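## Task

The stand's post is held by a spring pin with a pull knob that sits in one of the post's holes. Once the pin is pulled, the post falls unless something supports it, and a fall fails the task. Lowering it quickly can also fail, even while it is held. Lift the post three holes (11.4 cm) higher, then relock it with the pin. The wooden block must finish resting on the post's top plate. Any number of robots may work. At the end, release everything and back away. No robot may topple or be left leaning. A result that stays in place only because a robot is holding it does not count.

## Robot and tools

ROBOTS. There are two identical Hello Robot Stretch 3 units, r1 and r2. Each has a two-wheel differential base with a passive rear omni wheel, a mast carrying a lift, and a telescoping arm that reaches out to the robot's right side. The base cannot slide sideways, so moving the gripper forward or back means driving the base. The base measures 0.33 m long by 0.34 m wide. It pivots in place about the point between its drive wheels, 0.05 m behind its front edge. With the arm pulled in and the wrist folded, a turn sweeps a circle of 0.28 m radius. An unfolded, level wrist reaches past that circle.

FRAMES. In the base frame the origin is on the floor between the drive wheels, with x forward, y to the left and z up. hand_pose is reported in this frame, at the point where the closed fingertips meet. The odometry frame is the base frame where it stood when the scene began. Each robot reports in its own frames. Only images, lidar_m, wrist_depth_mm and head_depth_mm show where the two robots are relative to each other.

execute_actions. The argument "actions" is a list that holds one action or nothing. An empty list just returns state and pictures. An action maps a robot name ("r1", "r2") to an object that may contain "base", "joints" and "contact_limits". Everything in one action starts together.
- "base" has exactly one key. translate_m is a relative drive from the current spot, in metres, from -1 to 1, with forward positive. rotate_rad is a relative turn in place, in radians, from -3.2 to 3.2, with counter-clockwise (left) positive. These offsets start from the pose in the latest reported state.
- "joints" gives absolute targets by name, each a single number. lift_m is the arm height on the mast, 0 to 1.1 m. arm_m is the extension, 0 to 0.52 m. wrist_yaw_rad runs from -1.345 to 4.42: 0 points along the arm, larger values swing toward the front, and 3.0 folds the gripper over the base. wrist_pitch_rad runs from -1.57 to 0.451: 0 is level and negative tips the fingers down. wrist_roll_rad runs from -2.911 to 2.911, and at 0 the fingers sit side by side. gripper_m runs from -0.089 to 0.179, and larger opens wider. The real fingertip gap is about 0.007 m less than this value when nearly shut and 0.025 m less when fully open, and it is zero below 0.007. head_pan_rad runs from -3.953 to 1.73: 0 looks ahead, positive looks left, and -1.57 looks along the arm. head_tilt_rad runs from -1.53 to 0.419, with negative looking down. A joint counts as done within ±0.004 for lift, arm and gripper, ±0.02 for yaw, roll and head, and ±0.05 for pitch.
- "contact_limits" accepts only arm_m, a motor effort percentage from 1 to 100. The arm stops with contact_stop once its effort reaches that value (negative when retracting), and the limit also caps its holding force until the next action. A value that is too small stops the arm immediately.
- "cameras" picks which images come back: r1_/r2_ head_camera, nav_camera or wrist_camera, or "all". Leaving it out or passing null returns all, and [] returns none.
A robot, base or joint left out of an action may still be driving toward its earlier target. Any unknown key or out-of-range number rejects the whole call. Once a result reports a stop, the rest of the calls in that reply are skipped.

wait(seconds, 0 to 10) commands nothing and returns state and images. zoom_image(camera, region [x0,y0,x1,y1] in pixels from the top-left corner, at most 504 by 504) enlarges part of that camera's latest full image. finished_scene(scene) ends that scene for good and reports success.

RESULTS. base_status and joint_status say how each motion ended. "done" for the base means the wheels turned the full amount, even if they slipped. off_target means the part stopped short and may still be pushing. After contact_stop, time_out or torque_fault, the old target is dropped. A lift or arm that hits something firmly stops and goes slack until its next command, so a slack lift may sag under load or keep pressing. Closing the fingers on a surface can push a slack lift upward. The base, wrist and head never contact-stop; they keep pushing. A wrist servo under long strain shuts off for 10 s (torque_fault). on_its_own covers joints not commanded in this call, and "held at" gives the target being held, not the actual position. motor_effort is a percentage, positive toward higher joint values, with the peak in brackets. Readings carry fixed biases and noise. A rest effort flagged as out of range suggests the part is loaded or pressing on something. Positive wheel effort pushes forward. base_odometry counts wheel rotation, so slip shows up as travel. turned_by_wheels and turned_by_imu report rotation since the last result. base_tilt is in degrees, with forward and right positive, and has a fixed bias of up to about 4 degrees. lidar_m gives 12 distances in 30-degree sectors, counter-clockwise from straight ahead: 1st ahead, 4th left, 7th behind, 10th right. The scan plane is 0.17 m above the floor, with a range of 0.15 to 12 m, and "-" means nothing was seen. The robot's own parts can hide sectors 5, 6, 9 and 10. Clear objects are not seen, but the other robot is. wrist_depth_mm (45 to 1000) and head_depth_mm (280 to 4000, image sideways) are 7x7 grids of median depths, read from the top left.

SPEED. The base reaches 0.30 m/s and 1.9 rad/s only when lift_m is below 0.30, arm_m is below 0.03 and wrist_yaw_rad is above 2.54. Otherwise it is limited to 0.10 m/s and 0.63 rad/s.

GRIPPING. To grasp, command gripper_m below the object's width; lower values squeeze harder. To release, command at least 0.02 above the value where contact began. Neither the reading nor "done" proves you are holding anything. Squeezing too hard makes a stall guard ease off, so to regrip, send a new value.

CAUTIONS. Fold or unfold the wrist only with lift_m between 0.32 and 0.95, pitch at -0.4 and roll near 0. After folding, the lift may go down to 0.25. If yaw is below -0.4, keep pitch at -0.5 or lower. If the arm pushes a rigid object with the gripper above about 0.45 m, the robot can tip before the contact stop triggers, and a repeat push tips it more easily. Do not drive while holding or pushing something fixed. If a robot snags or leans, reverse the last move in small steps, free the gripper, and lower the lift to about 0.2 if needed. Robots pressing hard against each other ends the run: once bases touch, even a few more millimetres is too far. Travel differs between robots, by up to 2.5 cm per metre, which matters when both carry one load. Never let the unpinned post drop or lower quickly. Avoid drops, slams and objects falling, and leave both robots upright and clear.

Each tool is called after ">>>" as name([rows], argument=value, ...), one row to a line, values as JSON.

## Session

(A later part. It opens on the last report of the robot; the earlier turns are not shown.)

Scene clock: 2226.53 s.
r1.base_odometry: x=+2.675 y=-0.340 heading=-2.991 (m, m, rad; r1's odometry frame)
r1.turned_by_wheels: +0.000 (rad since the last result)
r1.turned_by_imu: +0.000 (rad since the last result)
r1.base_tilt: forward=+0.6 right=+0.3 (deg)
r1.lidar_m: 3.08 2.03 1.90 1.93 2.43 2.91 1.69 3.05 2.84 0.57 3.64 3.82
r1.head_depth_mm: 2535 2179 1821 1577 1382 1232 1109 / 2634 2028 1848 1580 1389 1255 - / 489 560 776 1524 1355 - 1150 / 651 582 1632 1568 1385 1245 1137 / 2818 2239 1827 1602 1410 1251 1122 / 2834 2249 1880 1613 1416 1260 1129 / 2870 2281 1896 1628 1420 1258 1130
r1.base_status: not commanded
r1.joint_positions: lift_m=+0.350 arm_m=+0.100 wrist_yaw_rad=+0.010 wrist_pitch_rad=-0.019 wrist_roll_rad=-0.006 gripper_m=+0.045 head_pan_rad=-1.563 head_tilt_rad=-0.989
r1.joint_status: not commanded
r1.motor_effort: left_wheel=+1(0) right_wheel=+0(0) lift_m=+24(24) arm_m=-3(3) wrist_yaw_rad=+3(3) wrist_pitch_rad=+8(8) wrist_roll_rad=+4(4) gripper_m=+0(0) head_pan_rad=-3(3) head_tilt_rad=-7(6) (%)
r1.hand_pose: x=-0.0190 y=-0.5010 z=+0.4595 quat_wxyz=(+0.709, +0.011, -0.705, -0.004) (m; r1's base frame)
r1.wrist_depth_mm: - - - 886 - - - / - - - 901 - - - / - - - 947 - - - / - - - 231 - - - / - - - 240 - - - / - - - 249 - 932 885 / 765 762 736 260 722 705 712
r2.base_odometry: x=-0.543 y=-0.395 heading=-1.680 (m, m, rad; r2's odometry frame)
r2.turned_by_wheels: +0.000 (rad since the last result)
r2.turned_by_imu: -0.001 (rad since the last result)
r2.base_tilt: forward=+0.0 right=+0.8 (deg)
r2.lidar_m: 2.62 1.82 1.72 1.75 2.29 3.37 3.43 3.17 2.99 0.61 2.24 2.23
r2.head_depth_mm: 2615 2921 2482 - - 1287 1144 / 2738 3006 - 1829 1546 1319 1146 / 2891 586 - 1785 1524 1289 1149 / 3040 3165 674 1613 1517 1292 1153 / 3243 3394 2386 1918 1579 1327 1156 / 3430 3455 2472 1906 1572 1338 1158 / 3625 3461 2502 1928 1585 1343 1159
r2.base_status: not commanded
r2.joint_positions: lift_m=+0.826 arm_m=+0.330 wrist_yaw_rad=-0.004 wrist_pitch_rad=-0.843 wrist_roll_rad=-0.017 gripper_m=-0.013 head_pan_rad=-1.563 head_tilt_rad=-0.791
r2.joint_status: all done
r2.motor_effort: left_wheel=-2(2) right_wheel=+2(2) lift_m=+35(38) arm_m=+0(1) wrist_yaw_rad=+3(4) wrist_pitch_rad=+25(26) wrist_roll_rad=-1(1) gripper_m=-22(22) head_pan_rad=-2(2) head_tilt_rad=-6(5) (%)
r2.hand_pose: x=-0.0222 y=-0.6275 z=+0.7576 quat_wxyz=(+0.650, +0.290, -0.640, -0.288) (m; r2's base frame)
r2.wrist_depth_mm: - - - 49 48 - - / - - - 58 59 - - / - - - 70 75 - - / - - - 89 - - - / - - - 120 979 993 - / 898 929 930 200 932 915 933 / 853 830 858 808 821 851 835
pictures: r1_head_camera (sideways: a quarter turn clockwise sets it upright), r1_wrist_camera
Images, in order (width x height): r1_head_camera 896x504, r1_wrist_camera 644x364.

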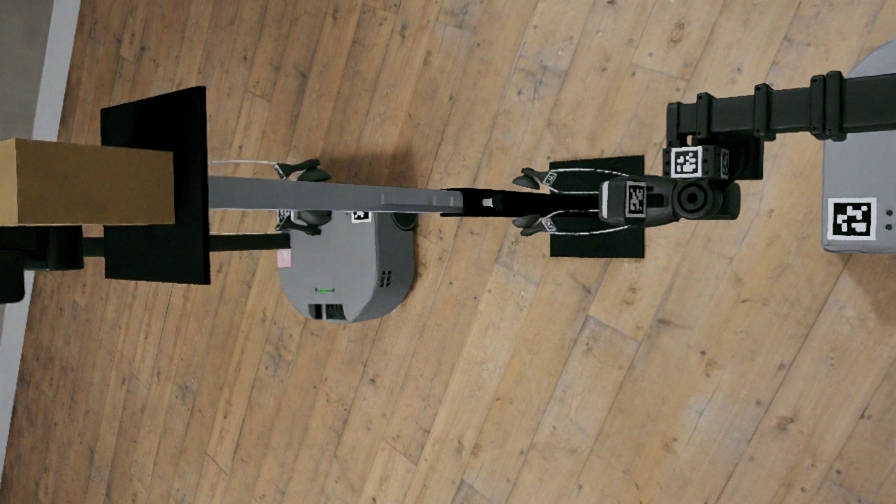

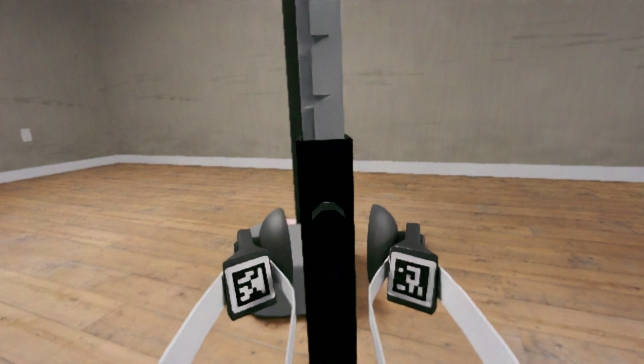

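>>> execute_actions([
  {"r2": {"joints": {"lift_m": 0.820}}, "r1": {"joints": {"arm_m": 0.0}}},
], cameras=[])

>>> execute_actions([
  {"r2": {"joints": {"gripper_m": 0.07, "wrist_pitch_rad": -0.85}}},
], cameras=["r2_wrist_camera"])

>>> execute_actions([
  {"r2": {"joints": {"arm_m": 0.12, "lift_m": 0.80}}},
], cameras=["r1_head_camera", "r2_head_camera", "r1_wrist_camera", "r2_nav_camera"])

Scene clock: 2236.17 s.
r1.base_odometry: x=+2.675 y=-0.340 heading=-2.991 (m, m, rad; r1's odometry frame)
r1.turned_by_wheels: +0.000 (rad since the last result)
r1.turned_by_imu: +0.000 (rad since the last result)
r1.base_tilt: forward=+0.6 right=+0.2 (deg)
r1.lidar_m: 3.07 2.02 1.90 1.93 2.44 2.91 1.69 3.05 2.84 0.57 3.62 3.83
r1.head_depth_mm: 2546 2185 1832 1575 1387 1229 1107 / 2654 2026 1837 1585 1385 1235 - / 488 549 775 1526 1342 1257 - / 627 584 1588 1561 1401 1248 1134 / 2774 2239 1830 1604 1407 1255 1125 / 2833 2261 1884 1615 1408 1254 1126 / 2860 2267 1893 1620 1418 1259 1134
r1.base_status: not commanded
r1.joint_positions: lift_m=+0.350 arm_m=+0.002 wrist_yaw_rad=+0.010 wrist_pitch_rad=-0.020 wrist_roll_rad=-0.006 gripper_m=+0.045 head_pan_rad=-1.563 head_tilt_rad=-0.989
r1.joint_status: all done
joint sent to its limit — the command would take r1.arm_m past its lower limit, so that joint was sent only as far as its limit.
r1.motor_effort: left_wheel=+1(1) right_wheel=+0(0) lift_m=+24(24) arm_m=-3(4) wrist_yaw_rad=+3(2) wrist_pitch_rad=+8(8) wrist_roll_rad=+4(4) gripper_m=+0(0) head_pan_rad=-3(3) head_tilt_rad=-6(6) (%)
r1.hand_pose: x=-0.0189 y=-0.4026 z=+0.4594 quat_wxyz=(+0.709, +0.011, -0.705, -0.004) (m; r1's base frame)
r1.wrist_depth_mm: - - - - - - - / - - - - - - - / - - - - - - - / - - - - - - - / - - - 857 - - - / - - - 877 - 902 888 / 784 769 721 681 714 723 705
r2.base_odometry: x=-0.543 y=-0.395 heading=-1.680 (m, m, rad; r2's odometry frame)
r2.turned_by_wheels: +0.000 (rad since the last result)
r2.turned_by_imu: -0.001 (rad since the last result)
r2.base_tilt: forward=+0.0 right=+0.8 (deg)
r2.lidar_m: 2.62 1.82 1.72 1.76 2.30 3.37 3.45 3.20 2.99 0.61 2.24 2.23
r2.head_depth_mm: 2607 2914 2480 - - 1273 1144 / 2740 3019 - 1813 1558 1314 1150 / 2911 595 - 1771 1525 1291 1151 / 3020 3222 679 1614 1562 1294 1150 / 3236 3389 2366 1929 1574 1317 1157 / 3381 3392 2459 1913 1577 1329 1162 / 3629 3411 2484 1939 1581 1344 1159
r2.base_status: not commanded
r2.joint_positions: lift_m=+0.820 arm_m=+0.330 wrist_yaw_rad=-0.004 wrist_pitch_rad=-0.834 wrist_roll_rad=-0.017 gripper_m=-0.013 head_pan_rad=-1.563 head_tilt_rad=-0.791
r2.joint_status: all done
r2.motor_effort: left_wheel=-2(2) right_wheel=+2(2) lift_m=+21(33) arm_m=-1(0) wrist_yaw_rad=+3(3) wrist_pitch_rad=+22(25) wrist_roll_rad=-1(1) gripper_m=-21(22) head_pan_rad=-3(3) head_tilt_rad=-6(6) (%)
r2.hand_pose: x=-0.0222 y=-0.6294 z=+0.7528 quat_wxyz=(+0.651, +0.288, -0.641, -0.286) (m; r2's base frame)
r2.wrist_depth_mm: - - - 49 48 - - / - - - 57 58 - - / - - - 69 74 - - / - - - 88 - - - / 997 - - 118 - 985 - / 911 932 922 179 915 903 906 / 844 824 833 796 809 837 831
pictures: none
No camera images: the call's "cameras" was empty. Leave "cameras" out to get every camera's image.

Scene clock: 2237.50 s.
r1.base_odometry: x=+2.675 y=-0.340 heading=-2.991 (m, m, rad; r1's odometry frame)
r1.turned_by_wheels: +0.000 (rad since the last result)
r1.turned_by_imu: +0.000 (rad since the last result)
r1.base_tilt: forward=+0.6 right=+0.2 (deg)
r1.lidar_m: 3.05 2.04 1.90 1.93 2.44 2.92 1.69 3.06 2.84 0.57 3.62 3.83
r1.head_depth_mm: 2547 2186 1828 1580 1382 1232 1110 / 2644 2039 1832 1584 1396 1235 - / 488 550 777 1529 1341 1257 - / 626 584 1584 1572 1398 1248 1138 / 2805 2244 1833 1600 1404 1247 1123 / 2832 2247 1889 1609 1412 1252 1128 / 2881 2285 1894 1619 1422 1263 1134
r1.base_status: not commanded
r1.joint_positions: lift_m=+0.350 arm_m=+0.002 wrist_yaw_rad=+0.010 wrist_pitch_rad=-0.020 wrist_roll_rad=-0.006 gripper_m=+0.045 head_pan_rad=-1.563 head_tilt_rad=-0.989
r1.joint_status: not commanded
r1.motor_effort: left_wheel=+1(1) right_wheel=+0(0) lift_m=+24(24) arm_m=-3(3) wrist_yaw_rad=+2(2) wrist_pitch_rad=+8(8) wrist_roll_rad=+4(4) gripper_m=+0(0) head_pan_rad=-3(3) head_tilt_rad=-6(6) (%)
r1.hand_pose: x=-0.0189 y=-0.4026 z=+0.4594 quat_wxyz=(+0.709, +0.011, -0.705, -0.004) (m; r1's base frame)
r1.wrist_depth_mm: - - - - - - - / - - - - - - - / - - - - - - - / - - - - - - - / - - - 868 - - - / - - - 845 - 895 881 / 784 772 747 675 732 696 695
r2.base_odometry: x=-0.543 y=-0.395 heading=-1.680 (m, m, rad; r2's odometry frame)
r2.turned_by_wheels: +0.000 (rad since the last result)
r2.turned_by_imu: +0.000 (rad since the last result)
r2.base_tilt: forward=+0.0 right=+0.8 (deg)
r2.lidar_m: 2.61 1.82 1.72 1.75 2.29 3.37 3.46 3.20 2.99 0.61 2.25 2.22
r2.head_depth_mm: 2647 2910 2492 - - 1275 1143 / 2763 3059 - 1829 1552 1318 1144 / 2904 595 - 1764 1506 1291 1154 / 2997 3219 664 1621 1556 1299 1152 / 3197 3409 2352 1910 1563 1332 1150 / 3393 3437 2440 1913 1573 1341 1156 / 3577 3504 2450 1926 1581 1348 1161
r2.base_status: not commanded
r2.joint_positions: lift_m=+0.820 arm_m=+0.330 wrist_yaw_rad=-0.002 wrist_pitch_rad=-0.856 wrist_roll_rad=-0.017 gripper_m=+0.070 head_pan_rad=-1.563 head_tilt_rad=-0.791
r2.joint_status: all done
r2.motor_effort: left_wheel=-1(2) right_wheel=+1(3) lift_m=+21(21) arm_m=+0(0) wrist_yaw_rad=+1(3) wrist_pitch_rad=+3(23) wrist_roll_rad=-1(1) gripper_m=+0(88) head_pan_rad=-2(2) head_tilt_rad=-6(6) (%)
r2.hand_pose: x=-0.0219 y=-0.6248 z=+0.7494 quat_wxyz=(+0.648, +0.295, -0.638, -0.292) (m; r2's base frame)
r2.wrist_depth_mm: - - - 51 50 - - / - - - 60 60 - - / - - - 73 78 - - / - - - 93 - - - / 1000 - - 135 976 - 975 / 915 906 - 260 907 937 911 / 837 852 824 818 830 838 843
pictures: r2_wrist_camera
Images, in order (width x height): r2_wrist_camera 644x364.

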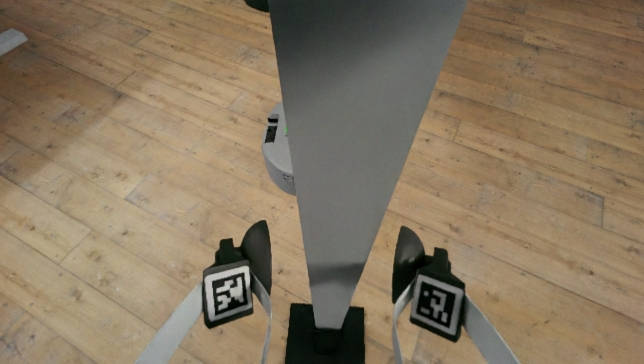

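Scene clock: 2240.27 s.
r1.base_odometry: x=+2.675 y=-0.340 heading=-2.991 (m, m, rad; r1's odometry frame)
r1.turned_by_wheels: +0.000 (rad since the last result)
r1.turned_by_imu: +0.000 (rad since the last result)
r1.base_tilt: forward=+0.5 right=+0.3 (deg)
r1.lidar_m: 3.06 2.02 1.90 1.92 2.44 2.92 1.69 3.05 2.84 0.57 3.64 3.83
r1.head_depth_mm: 2541 2187 1827 1566 1388 1230 1110 / 2637 2029 1841 1580 1392 1234 - / 489 550 1734 1526 1343 1259 - / 1276 584 1626 1563 1404 1247 1136 / 2833 2237 1826 1605 1405 1254 1126 / 2841 2254 1879 1610 1409 1252 1126 / 2864 2267 1894 1620 1418 1259 1132
r1.base_status: not commanded
r1.joint_positions: lift_m=+0.350 arm_m=+0.002 wrist_yaw_rad=+0.010 wrist_pitch_rad=-0.020 wrist_roll_rad=-0.006 gripper_m=+0.045 head_pan_rad=-1.563 head_tilt_rad=-0.989
r1.joint_status: not commanded
r1.motor_effort: left_wheel=+0(1) right_wheel=+0(0) lift_m=+24(24) arm_m=-3(3) wrist_yaw_rad=+2(2) wrist_pitch_rad=+8(8) wrist_roll_rad=+4(4) gripper_m=+0(0) head_pan_rad=-3(3) head_tilt_rad=-6(7) (%)
r1.hand_pose: x=-0.0189 y=-0.4026 z=+0.4594 quat_wxyz=(+0.709, +0.011, -0.705, -0.004) (m; r1's base frame)
r1.wrist_depth_mm: - - - - - - - / - - - - - - - / - - - - - - - / - - - - - - - / - - - 867 - - - / - - - 850 - 909 876 / 778 783 726 677 712 720 705
r2.base_odometry: x=-0.543 y=-0.395 heading=-1.680 (m, m, rad; r2's odometry frame)
r2.turned_by_wheels: +0.000 (rad since the last result)
r2.turned_by_imu: -0.001 (rad since the last result)
r2.base_tilt: forward=+0.1 right=+0.8 (deg)
r2.lidar_m: 2.62 1.82 1.72 1.76 2.30 3.36 3.44 3.21 3.00 0.61 2.24 2.23
r2.head_depth_mm: 2640 2907 2434 1887 - - 1157 / 2790 2967 2325 1953 - 1271 1147 / 2935 594 660 1779 - 1254 1149 / 3041 3214 695 1621 1561 1313 1158 / 3255 3388 2355 1920 1564 1342 1150 / 3430 3445 2470 1928 1566 1339 1159 / 3653 3425 2475 1928 1577 1342 1158
r2.base_status: not commanded
r2.joint_positions: lift_m=+0.800 arm_m=+0.120 wrist_yaw_rad=+0.000 wrist_pitch_rad=-0.857 wrist_roll_rad=-0.017 gripper_m=+0.070 head_pan_rad=-1.563 head_tilt_rad=-0.791
r2.joint_status: all done
r2.motor_effort: left_wheel=+0(1) right_wheel=+0(0) lift_m=+17(16) arm_m=-3(3) wrist_yaw_rad=+0(2) wrist_pitch_rad=+3(3) wrist_roll_rad=-1(1) gripper_m=+1(0) head_pan_rad=-3(3) head_tilt_rad=-6(6) (%)
r2.hand_pose: x=-0.0216 y=-0.4148 z=+0.7295 quat_wxyz=(+0.649, +0.296, -0.637, -0.292) (m; r2's base frame)
r2.wrist_depth_mm: - - - - - - - / - - - - - - - / - - - - - - - / - - - - - - - / 961 970 - 956 981 976 977 / 885 893 - 860 882 880 884 / 823 832 803 810 805 813 807
pictures: r1_head_camera (sideways: a quarter turn clockwise sets it upright), r1_wrist_camera, r2_head_camera (sideways: a quarter turn clockwise sets it upright), r2_nav_camera (sideways: a quarter turn counterclockwise sets it upright)
Images, in order (width x height): r1_head_camera 896x504, r1_wrist_camera 644x364, r2_head_camera 896x504, r2_nav_camera 672x504.

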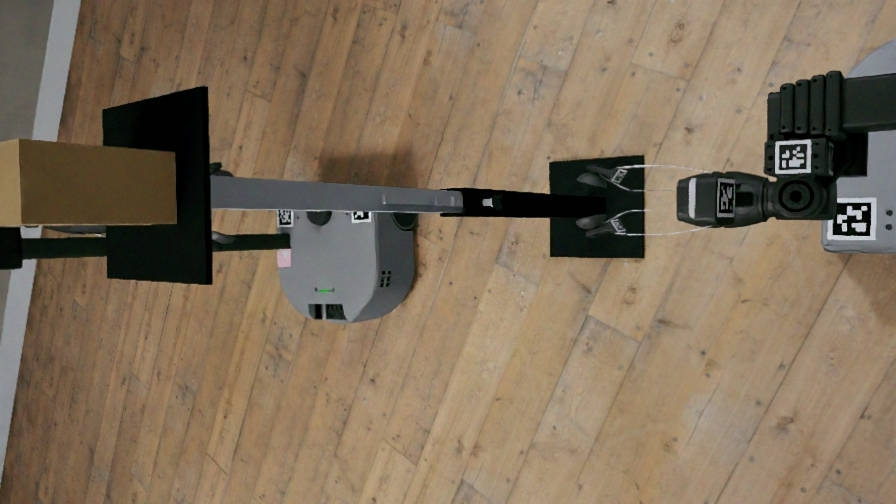

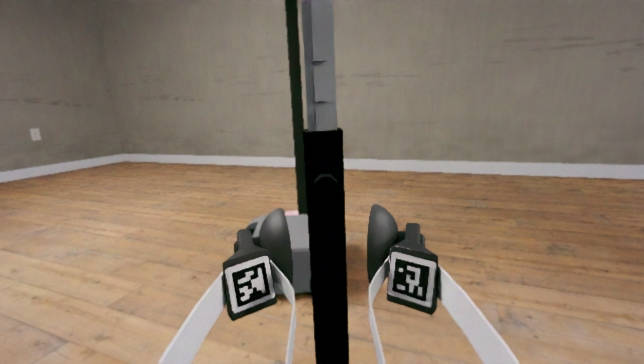

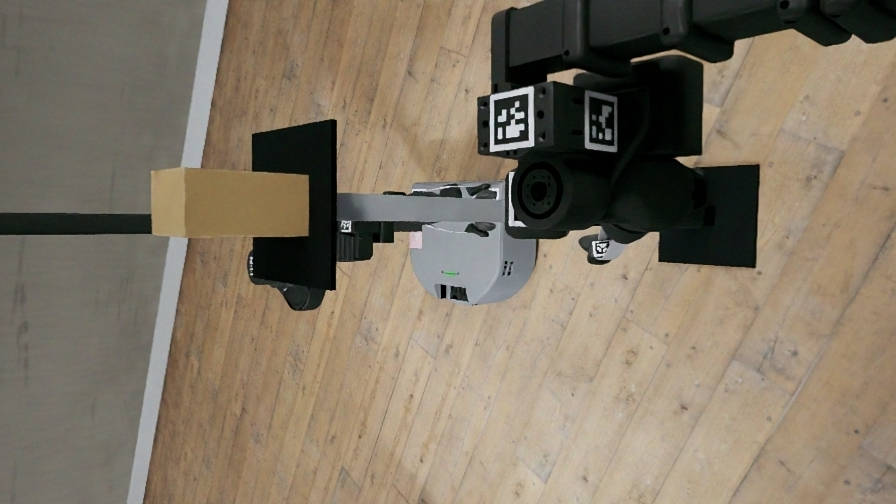

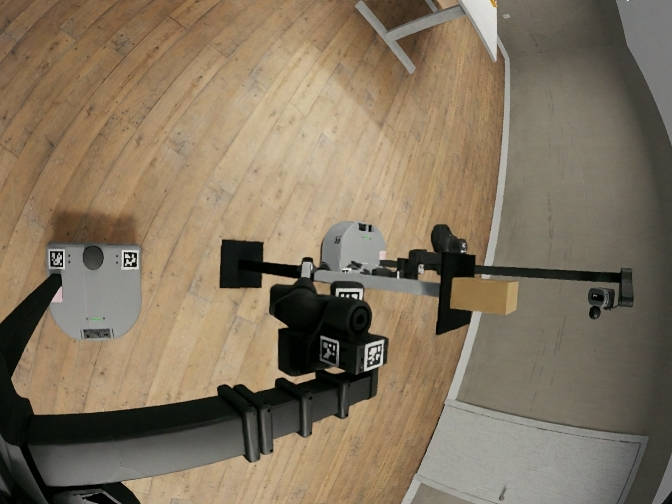

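>>> execute_actions([
  {"r1": {"joints": {"wrist_yaw_rad": 1.5}}, "r2": {"joints": {"arm_m": 0.04}}},
], cameras=["r1_head_camera"])

>>> finished_scene(scene=1)

Scene clock: 2248.90 s.
r1.base_odometry: x=+2.675 y=-0.340 heading=-2.991 (m, m, rad; r1's odometry frame)
r1.turned_by_wheels: +0.000 (rad since the last result)
r1.turned_by_imu: +0.000 (rad since the last result)
r1.base_tilt: forward=+0.6 right=+0.3 (deg)
r1.lidar_m: 3.05 2.03 1.90 1.93 2.44 2.91 1.69 3.07 2.84 0.57 3.62 3.83
r1.head_depth_mm: 2548 2188 1820 1573 1381 1231 1107 / 2633 2040 1843 1584 1385 1234 - / 488 549 1735 1526 1346 1263 - / 1299 584 1618 1565 1386 1241 - / 2829 2250 1834 1609 1402 1250 1108 / 2847 2261 1877 1614 1412 1257 1127 / 2852 2282 1896 1619 1422 1255 1133
r1.base_status: not commanded
r1.joint_positions: lift_m=+0.350 arm_m=+0.002 wrist_yaw_rad=+1.497 wrist_pitch_rad=-0.020 wrist_roll_rad=-0.006 gripper_m=+0.045 head_pan_rad=-1.563 head_tilt_rad=-0.989
r1.joint_status: all done
r1.motor_effort: left_wheel=+1(1) right_wheel=+0(0) lift_m=+25(24) arm_m=-3(3) wrist_yaw_rad=+4(4) wrist_pitch_rad=+8(9) wrist_roll_rad=+4(4) gripper_m=+0(0) head_pan_rad=-3(3) head_tilt_rad=-7(6) (%)
r1.hand_pose: x=+0.2337 y=-0.1658 z=+0.4594 quat_wxyz=(+0.525, +0.485, -0.511, +0.477) (m; r1's base frame)
r1.wrist_depth_mm: - - - - - - - / - - - - - - - / - - - - - - - / - - - - - - - / - - - - - - - / - - - 942 - 923 896 / 789 757 727 722 715 703 713
r2.base_odometry: x=-0.543 y=-0.395 heading=-1.680 (m, m, rad; r2's odometry frame)
r2.turned_by_wheels: +0.000 (rad since the last result)
r2.turned_by_imu: -0.001 (rad since the last result)
r2.base_tilt: forward=+0.0 right=+0.8 (deg)
r2.lidar_m: 2.61 1.82 1.72 1.75 2.29 3.37 3.46 3.21 3.00 0.61 2.25 2.23
r2.head_depth_mm: 2608 2892 2420 1880 1559 - - / 2747 3011 2324 1829 1592 - 1082 / 2918 592 659 1640 1554 - 1089 / 3032 3209 697 1665 1553 1322 1150 / 3199 3468 2367 1934 1583 1337 1158 / 3384 3449 2463 1933 1576 1337 1162 / 3654 3448 2471 1920 1571 1346 1166
r2.base_status: not commanded
r2.joint_positions: lift_m=+0.800 arm_m=+0.040 wrist_yaw_rad=+0.000 wrist_pitch_rad=-0.857 wrist_roll_rad=-0.017 gripper_m=+0.070 head_pan_rad=-1.563 head_tilt_rad=-0.791
r2.joint_status: all done
r2.motor_effort: left_wheel=+0(0) right_wheel=+0(0) lift_m=+17(17) arm_m=-3(7) wrist_yaw_rad=-1(0) wrist_pitch_rad=+3(3) wrist_roll_rad=-1(1) gripper_m=+0(0) head_pan_rad=-3(3) head_tilt_rad=-6(6) (%)
r2.hand_pose: x=-0.0216 y=-0.3348 z=+0.7295 quat_wxyz=(+0.649, +0.296, -0.637, -0.292) (m; r2's base frame)
r2.wrist_depth_mm: - - - - - - - / - - - - - - - / - - - - - - - / - - - - - - - / 958 997 974 935 984 993 958 / 901 892 - 883 872 875 872 / 819 804 798 833 809 816 808
pictures: r1_head_camera (sideways: a quarter turn clockwise sets it upright)
Images, in order (width x height): r1_head_camera 896x504.

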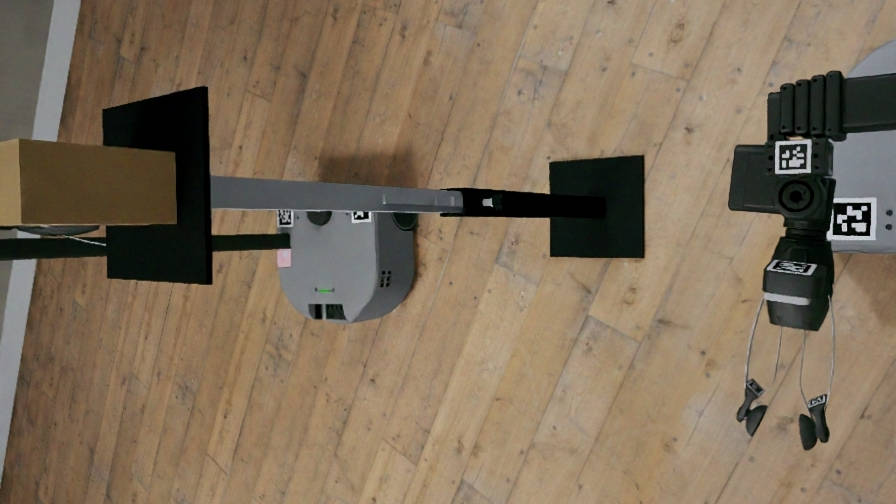

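The scene is finished: the task was done.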